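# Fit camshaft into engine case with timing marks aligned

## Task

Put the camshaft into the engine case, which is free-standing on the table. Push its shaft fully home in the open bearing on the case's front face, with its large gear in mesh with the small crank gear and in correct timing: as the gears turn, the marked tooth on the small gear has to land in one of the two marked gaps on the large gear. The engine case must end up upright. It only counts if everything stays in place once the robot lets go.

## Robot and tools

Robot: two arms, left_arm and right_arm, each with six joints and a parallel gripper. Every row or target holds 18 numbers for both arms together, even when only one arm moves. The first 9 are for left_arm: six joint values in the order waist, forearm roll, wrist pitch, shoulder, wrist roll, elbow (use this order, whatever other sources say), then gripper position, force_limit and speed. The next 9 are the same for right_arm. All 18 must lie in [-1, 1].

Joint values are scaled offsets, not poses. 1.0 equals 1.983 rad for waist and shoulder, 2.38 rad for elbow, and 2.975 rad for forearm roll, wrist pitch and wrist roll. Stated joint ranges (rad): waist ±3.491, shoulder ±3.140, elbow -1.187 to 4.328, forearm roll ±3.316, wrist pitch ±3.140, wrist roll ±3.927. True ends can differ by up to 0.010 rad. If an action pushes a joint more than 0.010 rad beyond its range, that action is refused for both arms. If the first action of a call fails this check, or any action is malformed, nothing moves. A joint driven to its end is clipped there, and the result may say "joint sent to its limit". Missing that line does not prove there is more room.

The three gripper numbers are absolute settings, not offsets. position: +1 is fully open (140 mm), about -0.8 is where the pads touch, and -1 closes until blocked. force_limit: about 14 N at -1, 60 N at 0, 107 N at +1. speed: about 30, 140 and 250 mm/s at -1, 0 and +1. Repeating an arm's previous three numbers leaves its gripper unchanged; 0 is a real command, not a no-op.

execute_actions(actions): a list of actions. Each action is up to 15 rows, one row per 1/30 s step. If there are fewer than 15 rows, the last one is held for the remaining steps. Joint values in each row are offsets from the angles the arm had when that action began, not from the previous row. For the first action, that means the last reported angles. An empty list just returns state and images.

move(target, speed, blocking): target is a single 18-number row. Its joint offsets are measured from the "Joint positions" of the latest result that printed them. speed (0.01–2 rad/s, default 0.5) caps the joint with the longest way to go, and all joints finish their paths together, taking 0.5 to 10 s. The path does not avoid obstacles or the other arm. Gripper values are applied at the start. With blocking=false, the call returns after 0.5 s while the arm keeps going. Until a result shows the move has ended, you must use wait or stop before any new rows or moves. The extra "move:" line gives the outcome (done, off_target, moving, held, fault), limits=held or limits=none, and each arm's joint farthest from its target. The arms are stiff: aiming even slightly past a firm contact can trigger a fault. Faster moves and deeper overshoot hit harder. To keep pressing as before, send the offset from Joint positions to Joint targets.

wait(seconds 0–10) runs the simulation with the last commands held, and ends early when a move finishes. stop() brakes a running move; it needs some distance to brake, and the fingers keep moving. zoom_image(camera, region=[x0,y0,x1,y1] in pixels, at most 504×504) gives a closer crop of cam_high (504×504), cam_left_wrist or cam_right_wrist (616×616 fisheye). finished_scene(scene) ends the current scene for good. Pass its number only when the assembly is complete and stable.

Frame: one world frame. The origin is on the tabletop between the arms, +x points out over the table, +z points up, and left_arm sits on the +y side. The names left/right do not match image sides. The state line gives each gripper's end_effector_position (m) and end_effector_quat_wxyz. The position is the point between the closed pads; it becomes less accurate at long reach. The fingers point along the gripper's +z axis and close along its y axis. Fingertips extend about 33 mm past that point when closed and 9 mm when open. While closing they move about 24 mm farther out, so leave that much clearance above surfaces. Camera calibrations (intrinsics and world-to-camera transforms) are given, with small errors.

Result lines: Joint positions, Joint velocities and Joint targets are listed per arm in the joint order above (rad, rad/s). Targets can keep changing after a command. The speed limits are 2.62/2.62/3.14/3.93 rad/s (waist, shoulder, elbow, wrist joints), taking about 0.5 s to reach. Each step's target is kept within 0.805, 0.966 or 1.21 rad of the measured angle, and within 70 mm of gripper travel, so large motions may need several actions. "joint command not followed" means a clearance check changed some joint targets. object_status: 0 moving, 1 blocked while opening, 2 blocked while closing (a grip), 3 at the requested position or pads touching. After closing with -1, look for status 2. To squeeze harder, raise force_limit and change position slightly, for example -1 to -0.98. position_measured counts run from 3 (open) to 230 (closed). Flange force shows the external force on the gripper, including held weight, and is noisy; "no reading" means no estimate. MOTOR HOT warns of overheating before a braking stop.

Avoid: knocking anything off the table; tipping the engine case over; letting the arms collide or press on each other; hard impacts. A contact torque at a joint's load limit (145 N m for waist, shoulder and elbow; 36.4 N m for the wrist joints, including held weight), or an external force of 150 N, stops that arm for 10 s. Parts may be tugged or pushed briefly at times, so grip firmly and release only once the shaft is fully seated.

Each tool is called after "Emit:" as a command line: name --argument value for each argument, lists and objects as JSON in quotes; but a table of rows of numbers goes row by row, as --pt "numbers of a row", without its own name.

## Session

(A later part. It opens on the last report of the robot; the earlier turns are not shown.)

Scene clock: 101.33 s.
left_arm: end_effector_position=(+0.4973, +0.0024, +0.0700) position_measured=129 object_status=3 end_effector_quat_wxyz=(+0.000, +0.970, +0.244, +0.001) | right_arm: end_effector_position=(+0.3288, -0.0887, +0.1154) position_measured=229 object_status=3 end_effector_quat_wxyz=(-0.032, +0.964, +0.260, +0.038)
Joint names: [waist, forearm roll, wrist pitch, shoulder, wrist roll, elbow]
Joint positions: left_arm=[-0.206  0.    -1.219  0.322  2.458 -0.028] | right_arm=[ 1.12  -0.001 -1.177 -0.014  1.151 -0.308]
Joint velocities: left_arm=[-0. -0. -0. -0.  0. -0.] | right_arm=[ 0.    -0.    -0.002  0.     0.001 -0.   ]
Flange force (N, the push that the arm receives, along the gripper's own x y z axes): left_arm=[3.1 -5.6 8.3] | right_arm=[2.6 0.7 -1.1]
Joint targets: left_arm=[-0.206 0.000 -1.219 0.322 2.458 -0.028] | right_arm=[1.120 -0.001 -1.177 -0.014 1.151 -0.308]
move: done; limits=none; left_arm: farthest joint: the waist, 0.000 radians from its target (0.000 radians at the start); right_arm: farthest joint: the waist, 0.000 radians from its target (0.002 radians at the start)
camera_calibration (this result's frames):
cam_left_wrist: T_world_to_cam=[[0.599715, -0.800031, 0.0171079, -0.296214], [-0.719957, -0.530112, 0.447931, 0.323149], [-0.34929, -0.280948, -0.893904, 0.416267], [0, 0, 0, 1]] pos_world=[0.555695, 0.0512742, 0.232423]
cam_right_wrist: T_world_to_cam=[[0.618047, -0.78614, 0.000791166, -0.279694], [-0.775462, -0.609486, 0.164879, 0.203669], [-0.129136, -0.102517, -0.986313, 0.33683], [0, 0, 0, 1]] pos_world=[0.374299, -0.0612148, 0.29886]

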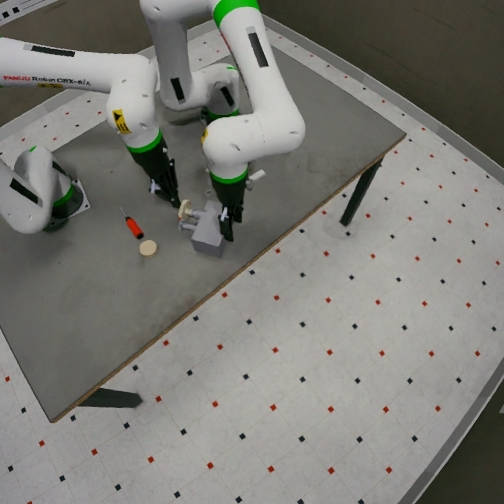

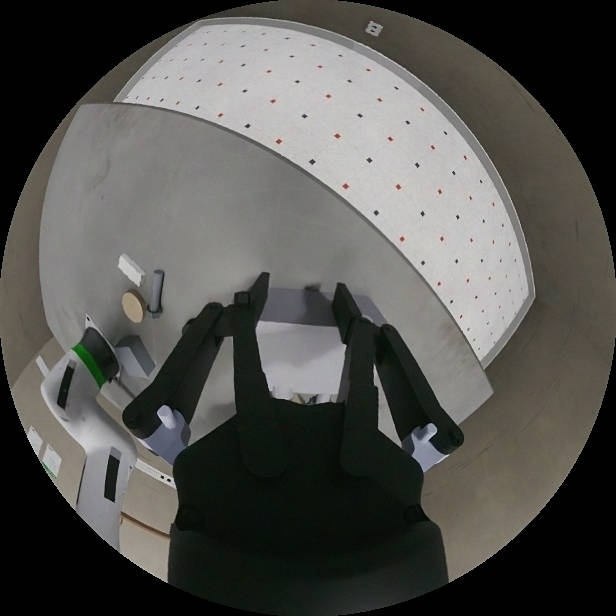

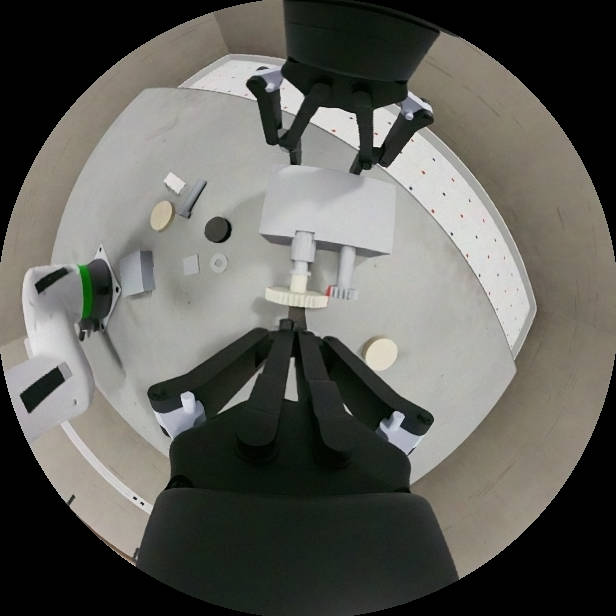

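Emit:
move --target '[0,0,0,0,0,0,0,0,0,0.0014,0,-0.0001,0.0022,-0.0009,0.002,-0.8,0,0]' --speed 0.01

Emit:
move --target '[0,0,0,0,0,0,0,0,0,0.0014,0,-0.0001,0.0022,-0.0009,0.002,-0.8,0,0]' --speed 0.01

Emit:
zoom_image --camera "cam_right_wrist" --region '[230,190,410,340]'

Scene clock: 102.20 s.
left_arm: end_effector_position=(+0.4973, +0.0024, +0.0700) position_measured=129 object_status=3 end_effector_quat_wxyz=(+0.000, +0.970, +0.244, +0.001) | right_arm: end_effector_position=(+0.3291, -0.0862, +0.1156) position_measured=229 object_status=3 end_effector_quat_wxyz=(-0.032, +0.964, +0.260, +0.038)
Joint names: [waist, forearm roll, wrist pitch, shoulder, wrist roll, elbow]
Joint positions: left_arm=[-0.206  0.    -1.219  0.322  2.458 -0.028] | right_arm=[ 1.122 -0.001 -1.177 -0.01   1.149 -0.303]
Joint velocities: left_arm=[-0.002  0.     0.    -0.002  0.     0.   ] | right_arm=[-0.     0.001 -0.001  0.     0.001  0.   ]
Flange force (N, the push that the arm receives, along the gripper's own x y z axes): left_arm=[3.2 -11.4 7.4] | right_arm=[3.6 -0.2 -1.9]
Joint targets: left_arm=[-0.206 0.000 -1.219 0.322 2.458 -0.028] | right_arm=[1.122 -0.001 -1.177 -0.010 1.149 -0.303]
move: done; limits=none; left_arm: farthest joint: the waist, 0.000 radians from its target (0.000 radians at the start); right_arm: farthest joint: the waist, 0.000 radians from its target (0.003 radians at the start)
camera_calibration (this result's frames):
cam_left_wrist: T_world_to_cam=[[0.599715, -0.800031, 0.0171077, -0.296214], [-0.719957, -0.530112, 0.447931, 0.323149], [-0.34929, -0.280948, -0.893904, 0.416268], [0, 0, 0, 1]] pos_world=[0.555695, 0.0512742, 0.232423]
cam_right_wrist: T_world_to_cam=[[0.618134, -0.786072, 0.000505755, -0.277885], [-0.775369, -0.609612, 0.164851, 0.205382], [-0.129277, -0.102292, -0.986318, 0.337381], [0, 0, 0, 1]] pos_world=[0.374632, -0.0587227, 0.299048]

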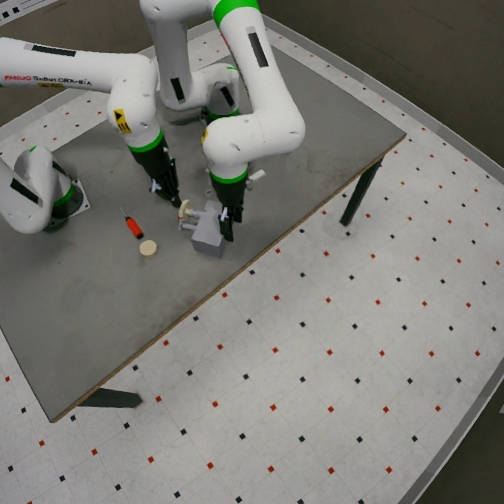

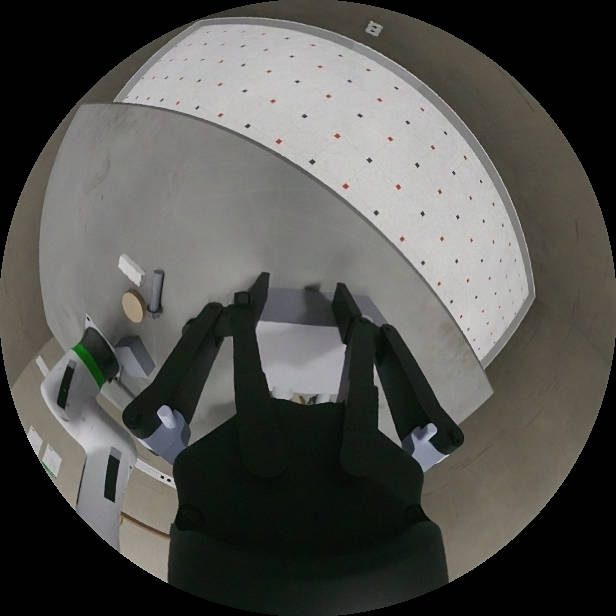

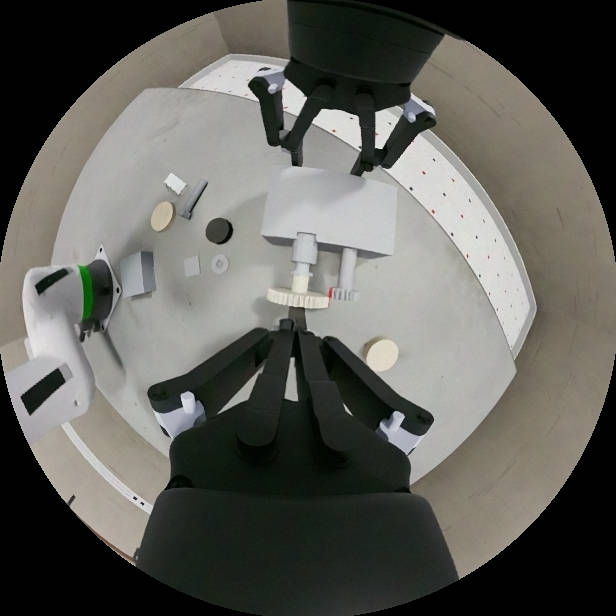

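Scene clock: 102.90 s.
left_arm: end_effector_position=(+0.4973, +0.0024, +0.0700) position_measured=129 object_status=3 end_effector_quat_wxyz=(+0.000, +0.970, +0.244, +0.001) | right_arm: end_effector_position=(+0.3294, -0.0837, +0.1158) position_measured=229 object_status=3 end_effector_quat_wxyz=(-0.032, +0.964, +0.260, +0.038)
Joint names: [waist, forearm roll, wrist pitch, shoulder, wrist roll, elbow]
Joint positions: left_arm=[-0.206  0.    -1.219  0.322  2.458 -0.028] | right_arm=[ 1.125 -0.001 -1.178 -0.005  1.146 -0.299]
Joint velocities: left_arm=[ 0.002 -0.    -0.     0.003 -0.     0.   ] | right_arm=[-0.001  0.     0.     0.     0.     0.   ]
Flange force (N, the push that the arm receives, along the gripper's own x y z axes): left_arm=[6.2 -2.7 8.3] | right_arm=[-5.9 3.7 -3.2]
Joint targets: left_arm=[-0.206 0.000 -1.219 0.322 2.458 -0.028] | right_arm=[1.125 -0.001 -1.178 -0.005 1.146 -0.299]
move: done; limits=none; left_arm: farthest joint: the waist, 0.000 radians from its target (0.000 radians at the start); right_arm: farthest joint: the waist, 0.000 radians from its target (0.002 radians at the start)
camera_calibration (this result's frames):
cam_left_wrist: T_world_to_cam=[[0.599715, -0.80003, 0.0171232, -0.296221], [-0.719964, -0.53011, 0.447923, 0.323156], [-0.349275, -0.280954, -0.893908, 0.416262], [0, 0, 0, 1]] pos_world=[0.555698, 0.0512729, 0.232423]
cam_right_wrist: T_world_to_cam=[[0.618222, -0.786003, 0.000246952, -0.276077], [-0.775267, -0.609725, 0.164915, 0.207045], [-0.129473, -0.102146, -0.986308, 0.337921], [0, 0, 0, 1]] pos_world=[0.374944, -0.0562399, 0.299218]

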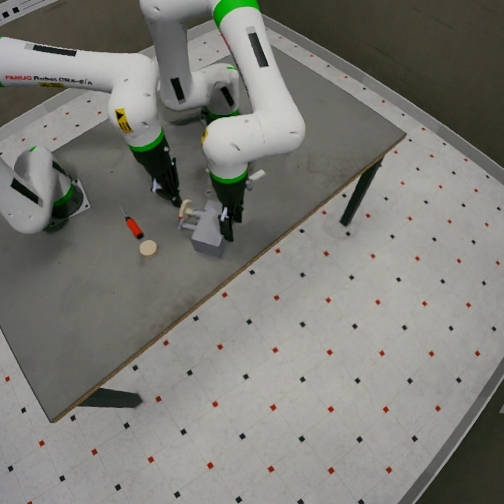

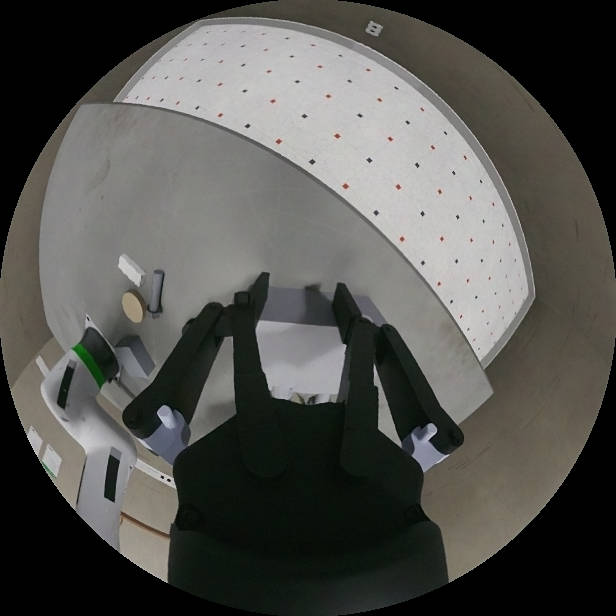

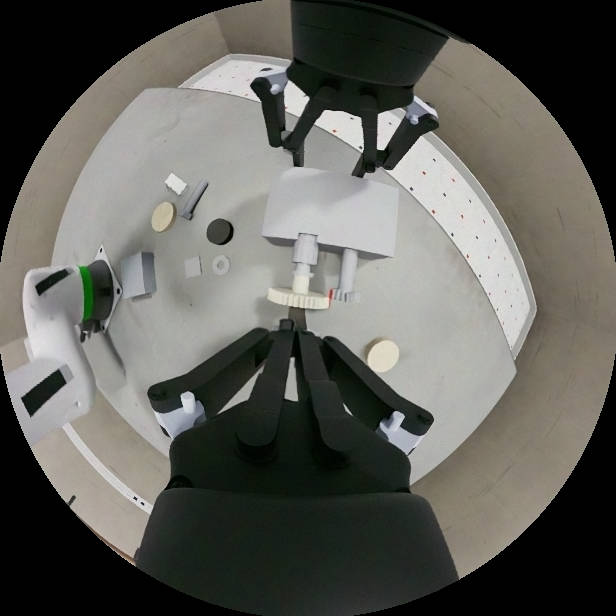

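Region (230, 190, 410, 340) of cam_right_wrist's 616x616 image, scaled by 2.800, with more detail than that image has.

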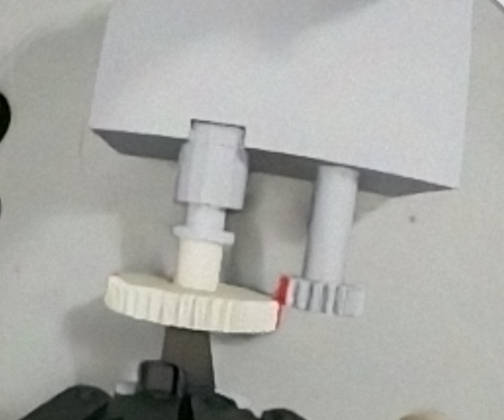

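Slide 2 mm n with 0.5 mm u.

Emit:
move --target '[0,0,0,0,0,0,0,0,0,0.0018,0,0,0.001,-0.0012,0.0009,-0.8,0,0]' --speed 0.01

Emit:
move --target '[0,0,0,0,0,0,0,0,0,-0.0007,0,-0.0001,0.0019,0.0005,0.0017,-0.8,0,0]' --speed 0.01

Emit:
zoom_image --camera "cam_right_wrist" --region '[230,190,410,340]'

Scene clock: 104.53 s.
left_arm: end_effector_position=(+0.4973, +0.0024, +0.0700) position_measured=129 object_status=3 end_effector_quat_wxyz=(+0.000, +0.970, +0.244, +0.001) | right_arm: end_effector_position=(+0.3289, -0.0817, +0.1158) position_measured=229 object_status=3 end_effector_quat_wxyz=(-0.032, +0.964, +0.260, +0.038)
Joint names: [waist, forearm roll, wrist pitch, shoulder, wrist roll, elbow]
Joint positions: left_arm=[-0.206  0.    -1.219  0.322  2.458 -0.028] | right_arm=[ 1.129 -0.001 -1.178 -0.003  1.142 -0.296]
Joint velocities: left_arm=[-0.001 -0.     0.001  0.    -0.     0.001] | right_arm=[ 0.    -0.    -0.001  0.    -0.     0.   ]
Flange force (N, the push that the arm receives, along the gripper's own x y z axes): left_arm=[8.0 3.1 6.8] | right_arm=[-3.5 3.7 -0.9]
Joint targets: left_arm=[-0.206 0.000 -1.219 0.322 2.458 -0.028] | right_arm=[1.129 -0.001 -1.178 -0.003 1.142 -0.296]
move: done; limits=none; left_arm: farthest joint: the waist, 0.000 radians from its target (0.000 radians at the start); right_arm: farthest joint: the waist, 0.000 radians from its target (0.004 radians at the start)
camera_calibration (this result's frames):
cam_left_wrist: T_world_to_cam=[[0.599715, -0.80003, 0.0171231, -0.296221], [-0.719965, -0.530109, 0.447923, 0.323156], [-0.349275, -0.280954, -0.893908, 0.416262], [0, 0, 0, 1]] pos_world=[0.555698, 0.0512729, 0.232423]
cam_right_wrist: T_world_to_cam=[[0.618234, -0.785994, -0.000137347, -0.27413], [-0.775224, -0.609791, 0.164869, 0.207852], [-0.12967, -0.101821, -0.986315, 0.338226], [0, 0, 0, 1]] pos_world=[0.374466, -0.0542794, 0.299291]

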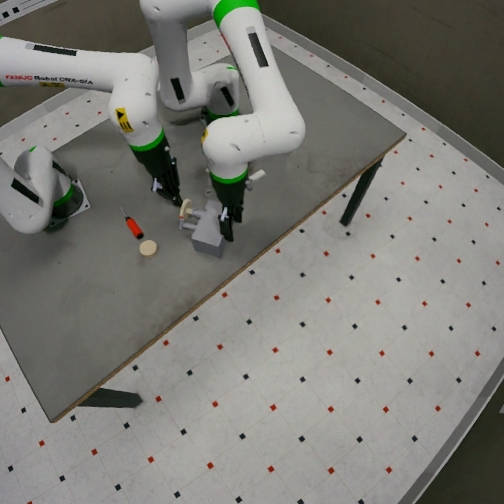

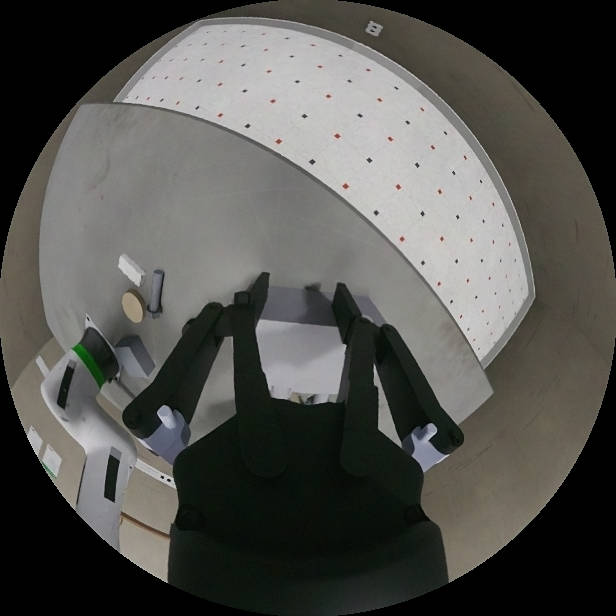

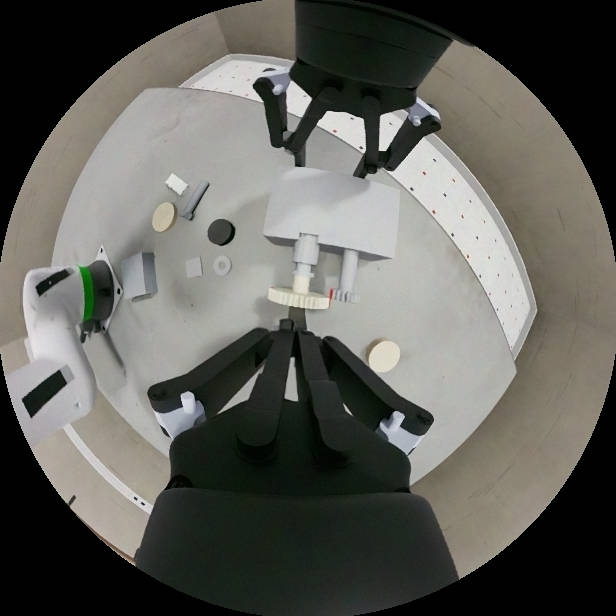

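Scene clock: 105.23 s.
left_arm: end_effector_position=(+0.4973, +0.0024, +0.0700) position_measured=129 object_status=3 end_effector_quat_wxyz=(+0.000, +0.970, +0.244, +0.001) | right_arm: end_effector_position=(+0.3302, -0.0809, +0.1159) position_measured=229 object_status=3 end_effector_quat_wxyz=(-0.032, +0.964, +0.260, +0.038)
Joint names: [waist, forearm roll, wrist pitch, shoulder, wrist roll, elbow]
Joint positions: left_arm=[-0.206  0.    -1.219  0.322  2.458 -0.028] | right_arm=[ 1.127 -0.001 -1.178  0.001  1.144 -0.292]
Joint velocities: left_arm=[-0.001  0.    -0.001  0.     0.     0.001] | right_arm=[-0.    -0.    -0.001  0.     0.     0.   ]
Flange force (N, the push that the arm receives, along the gripper's own x y z axes): left_arm=[6.6 -1.5 9.0] | right_arm=[-7.0 -0.4 -0.8]
Joint targets: left_arm=[-0.206 0.000 -1.219 0.322 2.458 -0.028] | right_arm=[1.127 -0.001 -1.178 0.001 1.144 -0.292]
move: done; limits=none; left_arm: farthest joint: the waist, 0.000 radians from its target (0.000 radians at the start); right_arm: farthest joint: the waist, 0.000 radians from its target (0.001 radians at the start)
camera_calibration (this result's frames):
cam_left_wrist: T_world_to_cam=[[0.599715, -0.80003, 0.0171232, -0.296221], [-0.719965, -0.530109, 0.447923, 0.323156], [-0.349275, -0.280954, -0.893908, 0.416262], [0, 0, 0, 1]] pos_world=[0.555698, 0.0512729, 0.232423]
cam_right_wrist: T_world_to_cam=[[0.61831, -0.785934, -0.0000039393, -0.274356], [-0.775188, -0.609857, 0.1648, 0.20933], [-0.129524, -0.101894, -0.986327, 0.338541], [0, 0, 0, 1]] pos_world=[0.375757, -0.0534693, 0.299413]

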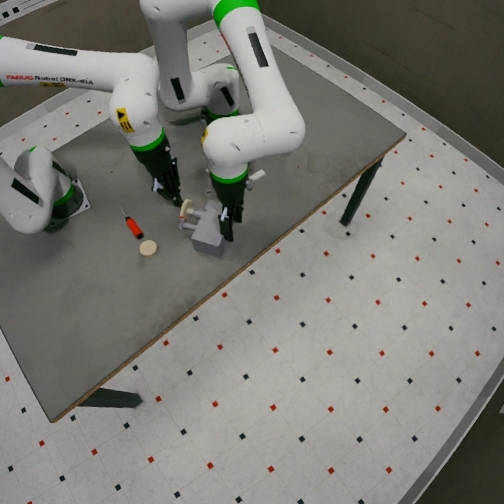

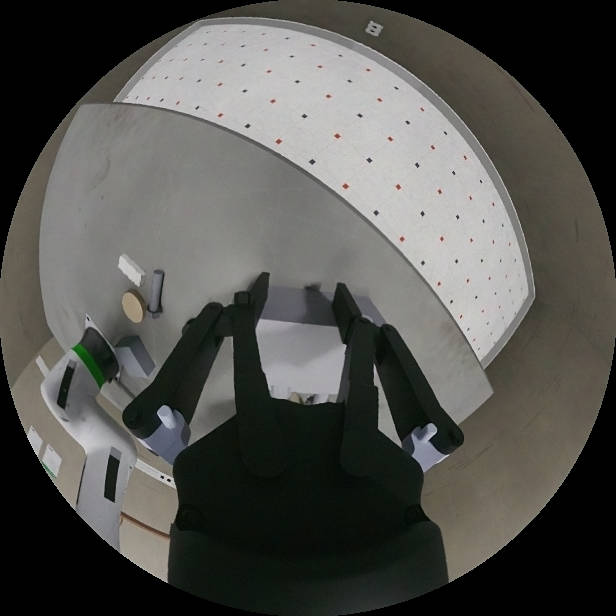

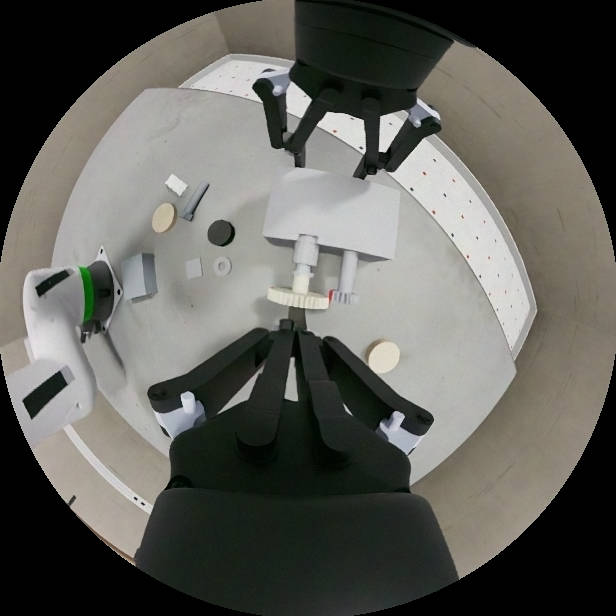

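Region (230, 190, 410, 340) of cam_right_wrist's 616x616 image, scaled by 2.800, with more detail than that image has.

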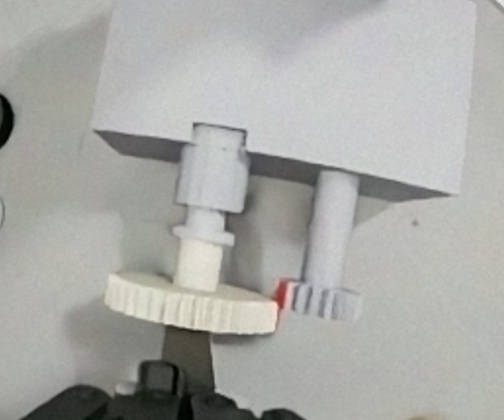

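Emit:
move --target '[0,0,0,0,0,0,0,0,0,-0.0012,0,-0.0002,0.0031,0.0008,0.0028,-0.8,0,0]' --speed 0.01

Emit:
zoom_image --camera "cam_right_wrist" --region '[230,190,410,340]'

Scene clock: 106.33 s.
left_arm: end_effector_position=(+0.4973, +0.0024, +0.0701) position_measured=129 object_status=3 end_effector_quat_wxyz=(+0.001, +0.970, +0.244, +0.001) | right_arm: end_effector_position=(+0.3323, -0.0797, +0.1161) position_measured=229 object_status=3 end_effector_quat_wxyz=(-0.032, +0.964, +0.260, +0.038)
Joint names: [waist, forearm roll, wrist pitch, shoulder, wrist roll, elbow]
Joint positions: left_arm=[-0.206  0.    -1.219  0.322  2.458 -0.028] | right_arm=[ 1.125 -0.001 -1.179  0.007  1.146 -0.286]
Joint velocities: left_arm=[-0.001 -0.001 -0.001 -0.001  0.     0.001] | right_arm=[ 0.001 -0.001  0.     0.     0.     0.   ]
Flange force (N, the push that the arm receives, along the gripper's own x y z axes): left_arm=[22.3 -0.6 14.0] | right_arm=[-25.3 -7.7 -5.2]
Joint targets: left_arm=[-0.206 0.000 -1.219 0.322 2.458 -0.028] | right_arm=[1.125 -0.001 -1.179 0.007 1.146 -0.286]
move: done; limits=none; left_arm: farthest joint: the waist, 0.000 radians from its target (0.000 radians at the start); right_arm: farthest joint: the waist, 0.000 radians from its target (0.003 radians at the start)
camera_calibration (this result's frames):
cam_left_wrist: T_world_to_cam=[[0.599713, -0.80003, 0.0172436, -0.296275], [-0.720022, -0.530085, 0.447858, 0.323208], [-0.349159, -0.281002, -0.893938, 0.416229], [0, 0, 0, 1]] pos_world=[0.555728, 0.0512608, 0.232441]
cam_right_wrist: T_world_to_cam=[[0.618286, -0.785953, 0.000190496, -0.27474], [-0.775203, -0.609789, 0.164979, 0.211648], [-0.12955, -0.102152, -0.986297, 0.339094], [0, 0, 0, 1]] pos_world=[0.377868, -0.0522326, 0.299582]

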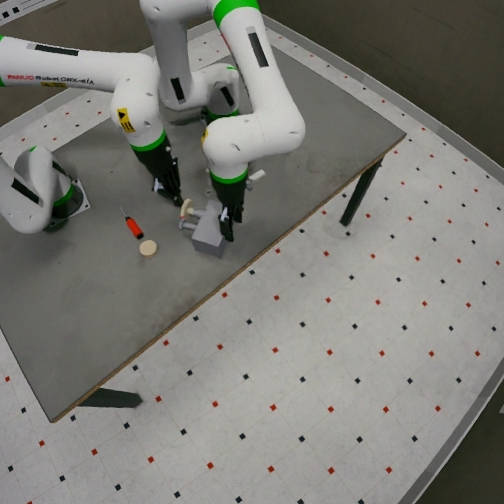

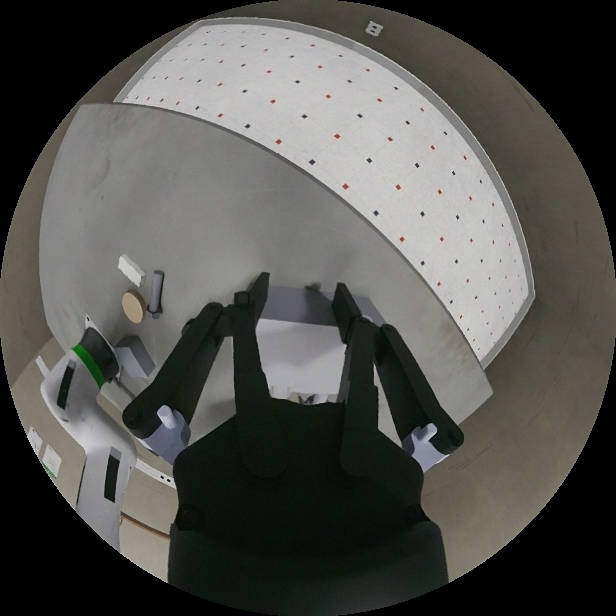

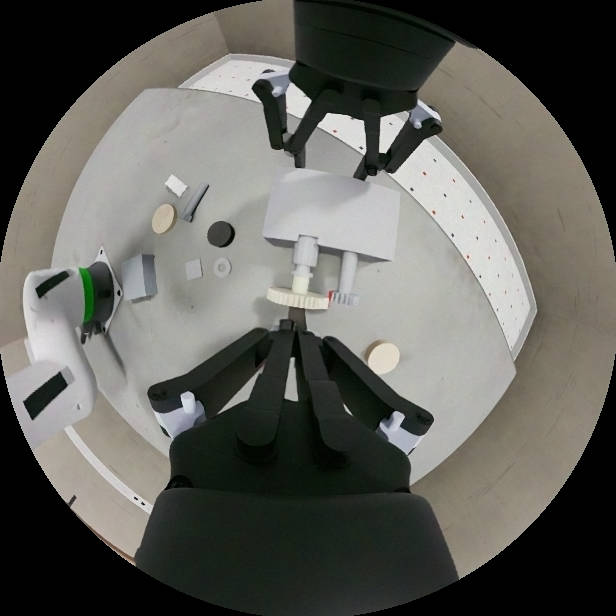

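Region (230, 190, 410, 340) of cam_right_wrist's 616x616 image, scaled by 2.800, with more detail than that image has.

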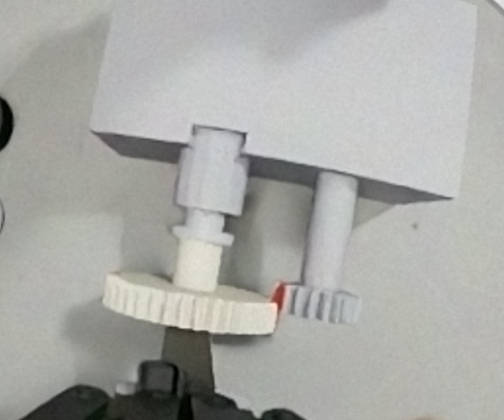

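Emit:
move --target '[0,0,0,0,0,0,0,0,0,0.1548,0,-0.0353,-0.234,-0.102,-0.1924,-0.8,0,0]' --speed 0.3

Emit:
zoom_image --camera "cam_right_wrist" --region '[280,80,400,160]'

Scene clock: 108.43 s.
left_arm: end_effector_position=(+0.4973, +0.0024, +0.0701) position_measured=129 object_status=3 end_effector_quat_wxyz=(+0.001, +0.970, +0.244, +0.001) | right_arm: end_effector_position=(+0.1602, -0.1902, +0.0748) position_measured=229 object_status=3 end_effector_quat_wxyz=(-0.001, +0.965, +0.262, -0.000)
Joint names: [waist, forearm roll, wrist pitch, shoulder, wrist roll, elbow]
Joint positions: left_arm=[-0.206  0.    -1.219  0.322  2.458 -0.028] | right_arm=[ 1.432 -0.001 -1.284 -0.457  0.843 -0.744]
Joint velocities: left_arm=[-0.001  0.    -0.     0.     0.    -0.   ] | right_arm=[ 0.    -0.001 -0.001 -0.    -0.    -0.   ]
Flange force (N, the push that the arm receives, along the gripper's own x y z axes): left_arm=[1.6 -6.3 4.6] | right_arm=[6.0 2.2 -1.1]
Joint targets: left_arm=[-0.206 0.000 -1.219 0.322 2.458 -0.028] | right_arm=[1.432 -0.001 -1.284 -0.457 0.843 -0.744]
move: done; limits=none; left_arm: farthest joint: the waist, 0.000 radians from its target (0.000 radians at the start); right_arm: farthest joint: the waist, 0.000 radians from its target (0.307 radians at the start)
camera_calibration (this result's frames):
cam_left_wrist: T_world_to_cam=[[0.599712, -0.80003, 0.0172437, -0.296275], [-0.720023, -0.530085, 0.447858, 0.323209], [-0.349159, -0.281002, -0.893938, 0.416229], [0, 0, 0, 1]] pos_world=[0.555728, 0.0512607, 0.232441]
cam_right_wrist: T_world_to_cam=[[0.621972, -0.782546, 0.0277976, -0.257172], [-0.760789, -0.595516, 0.257994, 0.0110703], [-0.185339, -0.181614, -0.965746, 0.257002], [0, 0, 0, 1]] pos_world=[0.216008, -0.147981, 0.252492]

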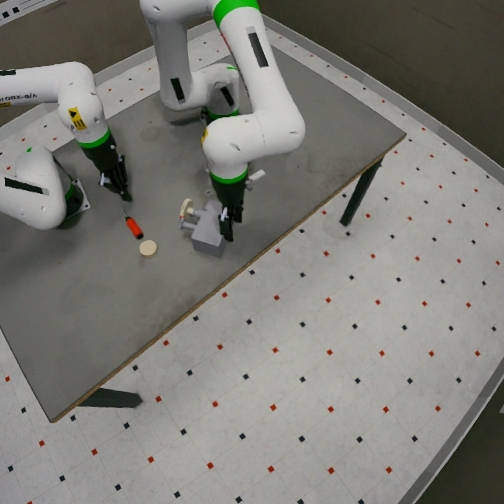

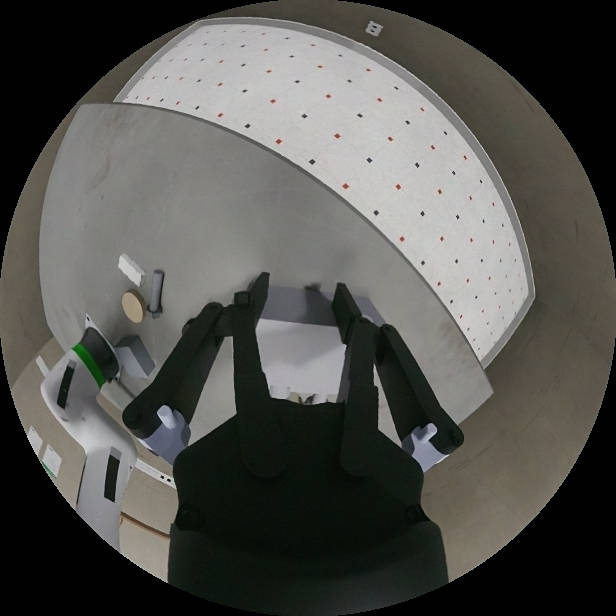

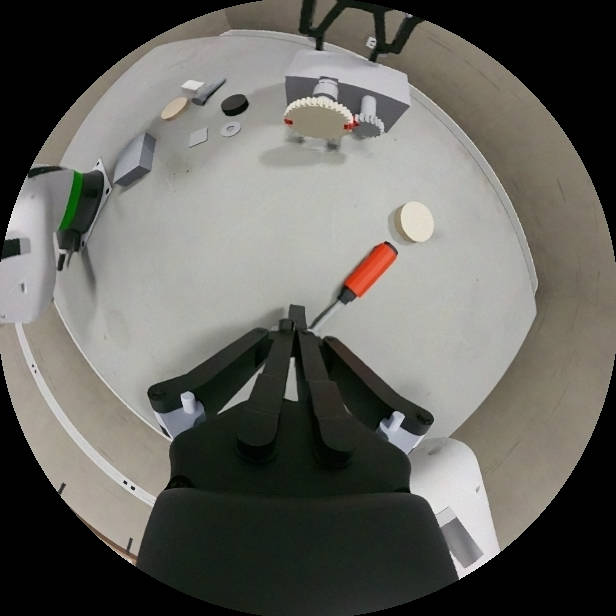

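Region (280, 80, 400, 160) of cam_right_wrist's 616x616 image, scaled by 4.200, with more detail than that image has.

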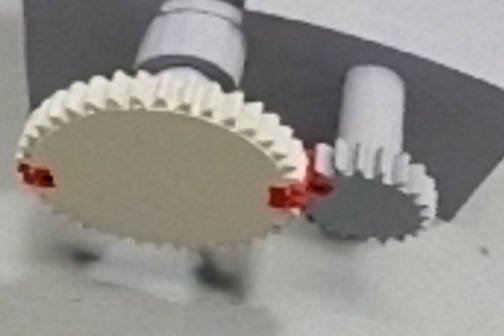

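Emit:
move --target '[0,0,0,0,0,0,0,0,0,-0.1523,0,0.0548,0.231,0.1002,0.166,-0.8,0,0]' --speed 0.25

Emit:
move --target '[0,0,0,0,0,0,0,0,0,-0.0037,0,-0.0007,0.0085,0.0024,0.008,-0.8,0,0]' --speed 0.01

Scene clock: 110.80 s.
left_arm: end_effector_position=(+0.4973, +0.0024, +0.0701) position_measured=129 object_status=3 end_effector_quat_wxyz=(+0.001, +0.970, +0.244, +0.001) | right_arm: end_effector_position=(+0.3252, -0.0858, +0.0930) position_measured=229 object_status=3 end_effector_quat_wxyz=(-0.033, +0.964, +0.260, +0.038)
Joint names: [waist, forearm roll, wrist pitch, shoulder, wrist roll, elbow]
Joint positions: left_arm=[-0.206  0.    -1.219  0.322  2.458 -0.028] | right_arm=[ 1.13  -0.001 -1.121  0.001  1.141 -0.349]
Joint velocities: left_arm=[ 0.001  0.001 -0.001 -0.     0.     0.001] | right_arm=[-0.001  0.001 -0.     0.     0.001  0.   ]
Flange force (N, the push that the arm receives, along the gripper's own x y z axes): left_arm=[-1.4 -4.8 3.7] | right_arm=[2.7 1.4 -1.7]
Joint targets: left_arm=[-0.206 0.000 -1.219 0.322 2.458 -0.028] | right_arm=[1.130 -0.001 -1.121 0.001 1.141 -0.349]
move: done; limits=none; left_arm: farthest joint: the waist, 0.000 radians from its target (0.000 radians at the start); right_arm: farthest joint: the waist, 0.000 radians from its target (0.302 radians at the start)
camera_calibration (this result's frames):
cam_left_wrist: T_world_to_cam=[[0.599713, -0.80003, 0.0172437, -0.296275], [-0.720022, -0.530085, 0.447859, 0.323208], [-0.349159, -0.281002, -0.893938, 0.416229], [0, 0, 0, 1]] pos_world=[0.555728, 0.0512606, 0.232441]
cam_right_wrist: T_world_to_cam=[[0.617923, -0.786238, -0.000694361, -0.275017], [-0.775514, -0.609639, 0.164069, 0.206426], [-0.12942, -0.100843, -0.986449, 0.314791], [0, 0, 0, 1]] pos_world=[0.370766, -0.058639, 0.276466]

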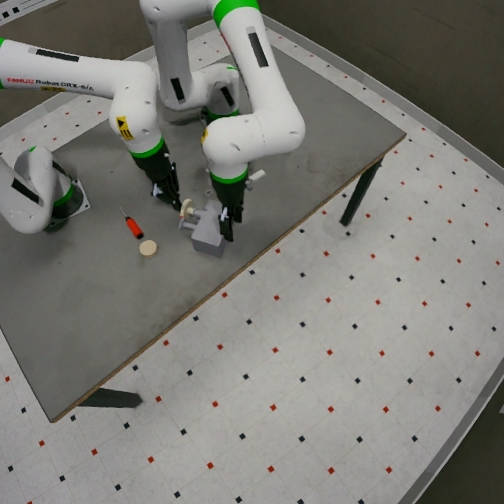

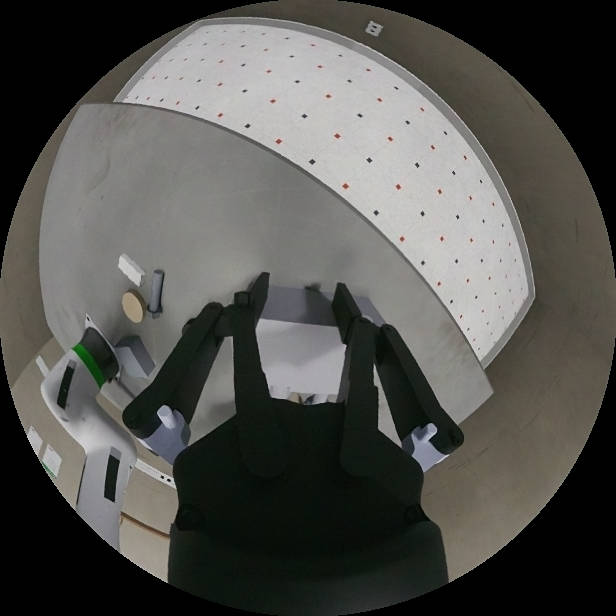

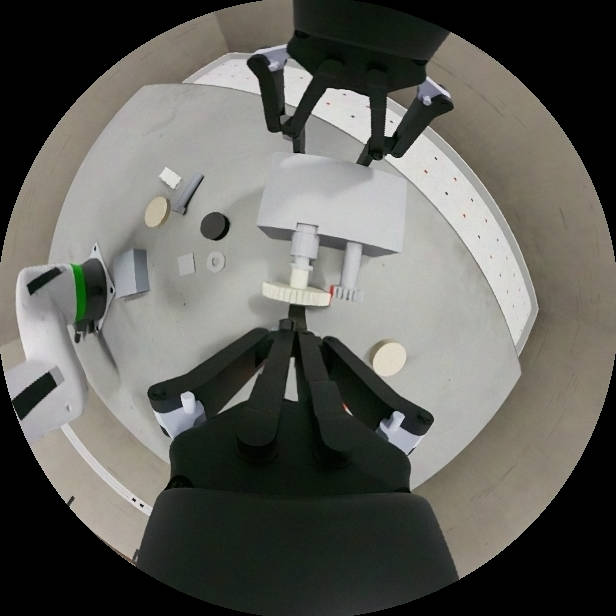

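Scene clock: 112.93 s.
left_arm: end_effector_position=(+0.4973, +0.0024, +0.0701) position_measured=129 object_status=3 end_effector_quat_wxyz=(+0.001, +0.970, +0.244, +0.001) | right_arm: end_effector_position=(+0.3315, -0.0826, +0.0938) position_measured=229 object_status=3 end_effector_quat_wxyz=(-0.032, +0.964, +0.260, +0.039)
Joint names: [waist, forearm roll, wrist pitch, shoulder, wrist roll, elbow]
Joint positions: left_arm=[-0.206  0.    -1.219  0.322  2.458 -0.028] | right_arm=[ 1.122 -0.001 -1.123  0.018  1.148 -0.329]
Joint velocities: left_arm=[ 0.001  0.     0.     0.    -0.    -0.001] | right_arm=[ 0.001 -0.002 -0.     0.    -0.001 -0.   ]
Flange force (N, the push that the arm receives, along the gripper's own x y z axes): left_arm=[1.2 -4.5 6.3] | right_arm=[-0.6 1.0 -1.7]
Joint targets: left_arm=[-0.206 0.000 -1.219 0.322 2.458 -0.028] | right_arm=[1.122 -0.001 -1.123 0.018 1.148 -0.329]
move: done; limits=none; left_arm: farthest joint: the waist, 0.000 radians from its target (0.000 radians at the start); right_arm: farthest joint: the waist, 0.000 radians from its target (0.007 radians at the start)
camera_calibration (this result's frames):
cam_left_wrist: T_world_to_cam=[[0.599713, -0.80003, 0.0172435, -0.296275], [-0.720022, -0.530085, 0.447859, 0.323208], [-0.34916, -0.281002, -0.893938, 0.416229], [0, 0, 0, 1]] pos_world=[0.555728, 0.0512607, 0.23244]
cam_right_wrist: T_world_to_cam=[[0.617738, -0.786384, -0.000040863, -0.276361], [-0.77576, -0.609401, 0.163792, 0.213294], [-0.128828, -0.101149, -0.986495, 0.316525], [0, 0, 0, 1]] pos_world=[0.376961, -0.0553283, 0.277303]

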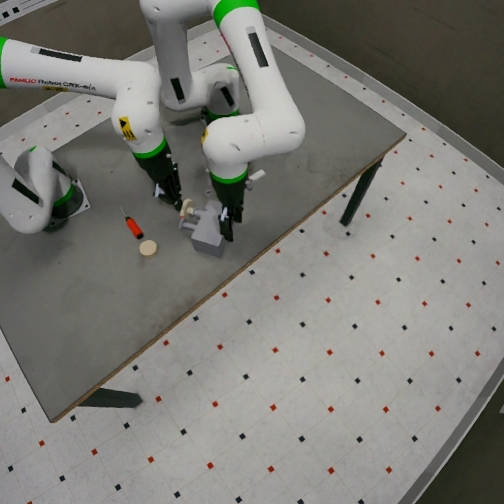

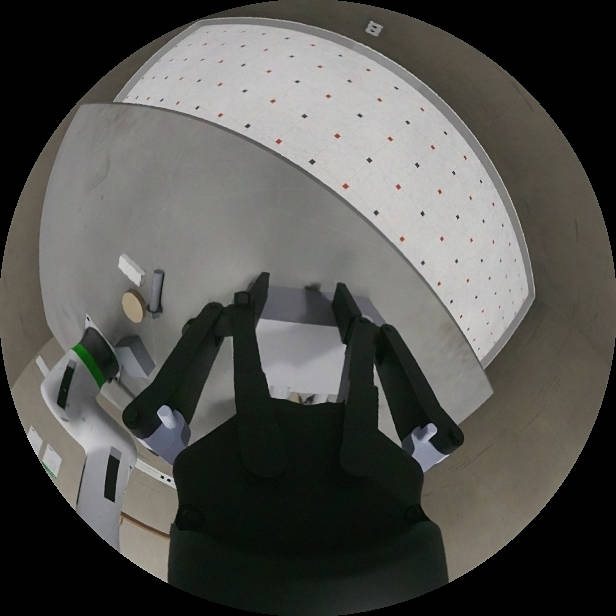

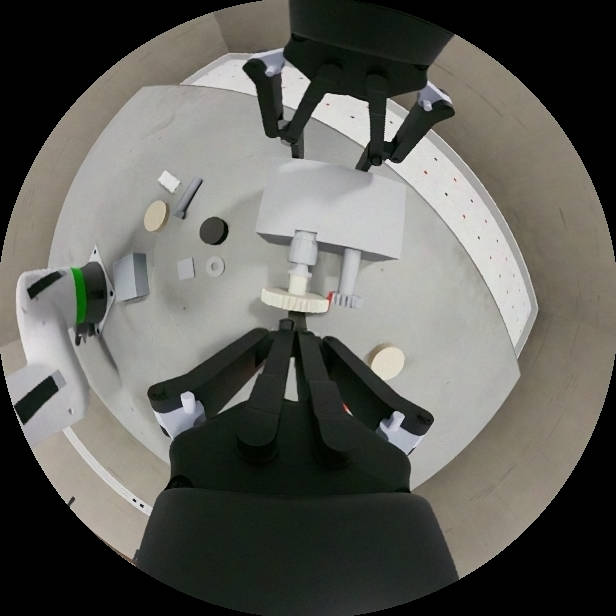

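Emit:
move --target '[0,0,0,0,0,0,0,0,0,-0.0018,0,-0.0005,0.0041,0.0012,0.0041,-0.8,0,0]' --speed 0.01

Scene clock: 114.23 s.
left_arm: end_effector_position=(+0.4973, +0.0024, +0.0701) position_measured=129 object_status=3 end_effector_quat_wxyz=(+0.001, +0.970, +0.244, +0.001) | right_arm: end_effector_position=(+0.3347, -0.0809, +0.0944) position_measured=229 object_status=3 end_effector_quat_wxyz=(-0.032, +0.964, +0.260, +0.039)
Joint names: [waist, forearm roll, wrist pitch, shoulder, wrist roll, elbow]
Joint positions: left_arm=[-0.206  0.    -1.219  0.322  2.458 -0.028] | right_arm=[ 1.119 -0.001 -1.124  0.026  1.152 -0.32 ]
Joint velocities: left_arm=[ 0.    -0.001  0.001  0.001  0.001 -0.001] | right_arm=[-0.     0.    -0.001  0.     0.     0.   ]
Flange force (N, the push that the arm receives, along the gripper's own x y z axes): left_arm=[0.9 -7.5 4.1] | right_arm=[2.5 0.2 -2.0]
Joint targets: left_arm=[-0.206 0.000 -1.219 0.322 2.458 -0.028] | right_arm=[1.119 -0.001 -1.124 0.026 1.152 -0.320]
move: done; limits=none; left_arm: farthest joint: the waist, 0.000 radians from its target (0.000 radians at the start); right_arm: farthest joint: the waist, 0.000 radians from its target (0.004 radians at the start)
camera_calibration (this result's frames):
cam_left_wrist: T_world_to_cam=[[0.599713, -0.80003, 0.0172435, -0.296275], [-0.720022, -0.530085, 0.447859, 0.323208], [-0.34916, -0.281002, -0.893938, 0.416229], [0, 0, 0, 1]] pos_world=[0.555728, 0.0512607, 0.23244]
cam_right_wrist: T_world_to_cam=[[0.617726, -0.786394, 0.000264344, -0.277048], [-0.77583, -0.609373, 0.163559, 0.216676], [-0.128461, -0.10124, -0.986534, 0.31755], [0, 0, 0, 1]] pos_world=[0.380036, -0.0536837, 0.277908]

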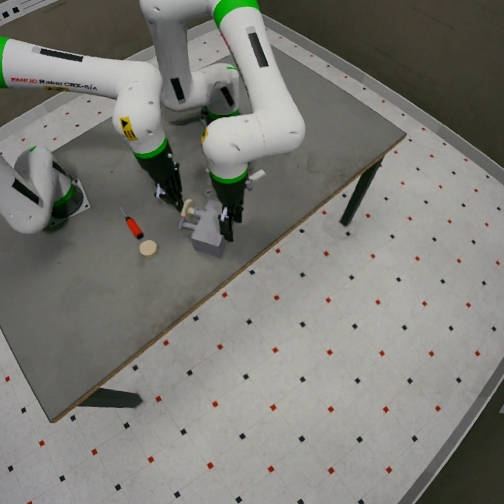

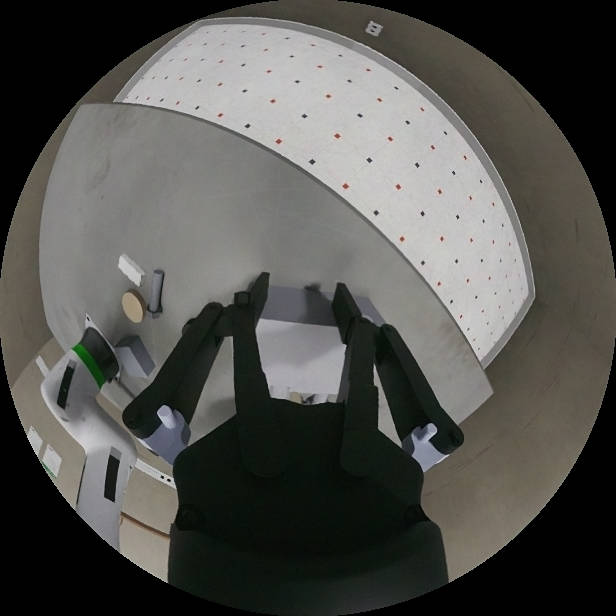

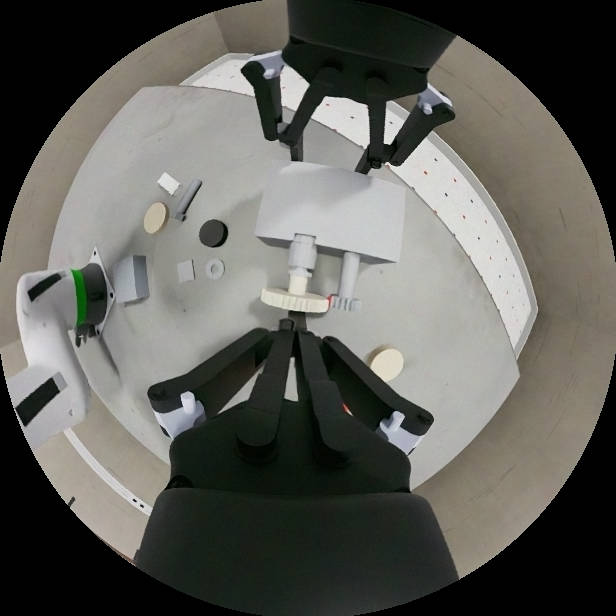

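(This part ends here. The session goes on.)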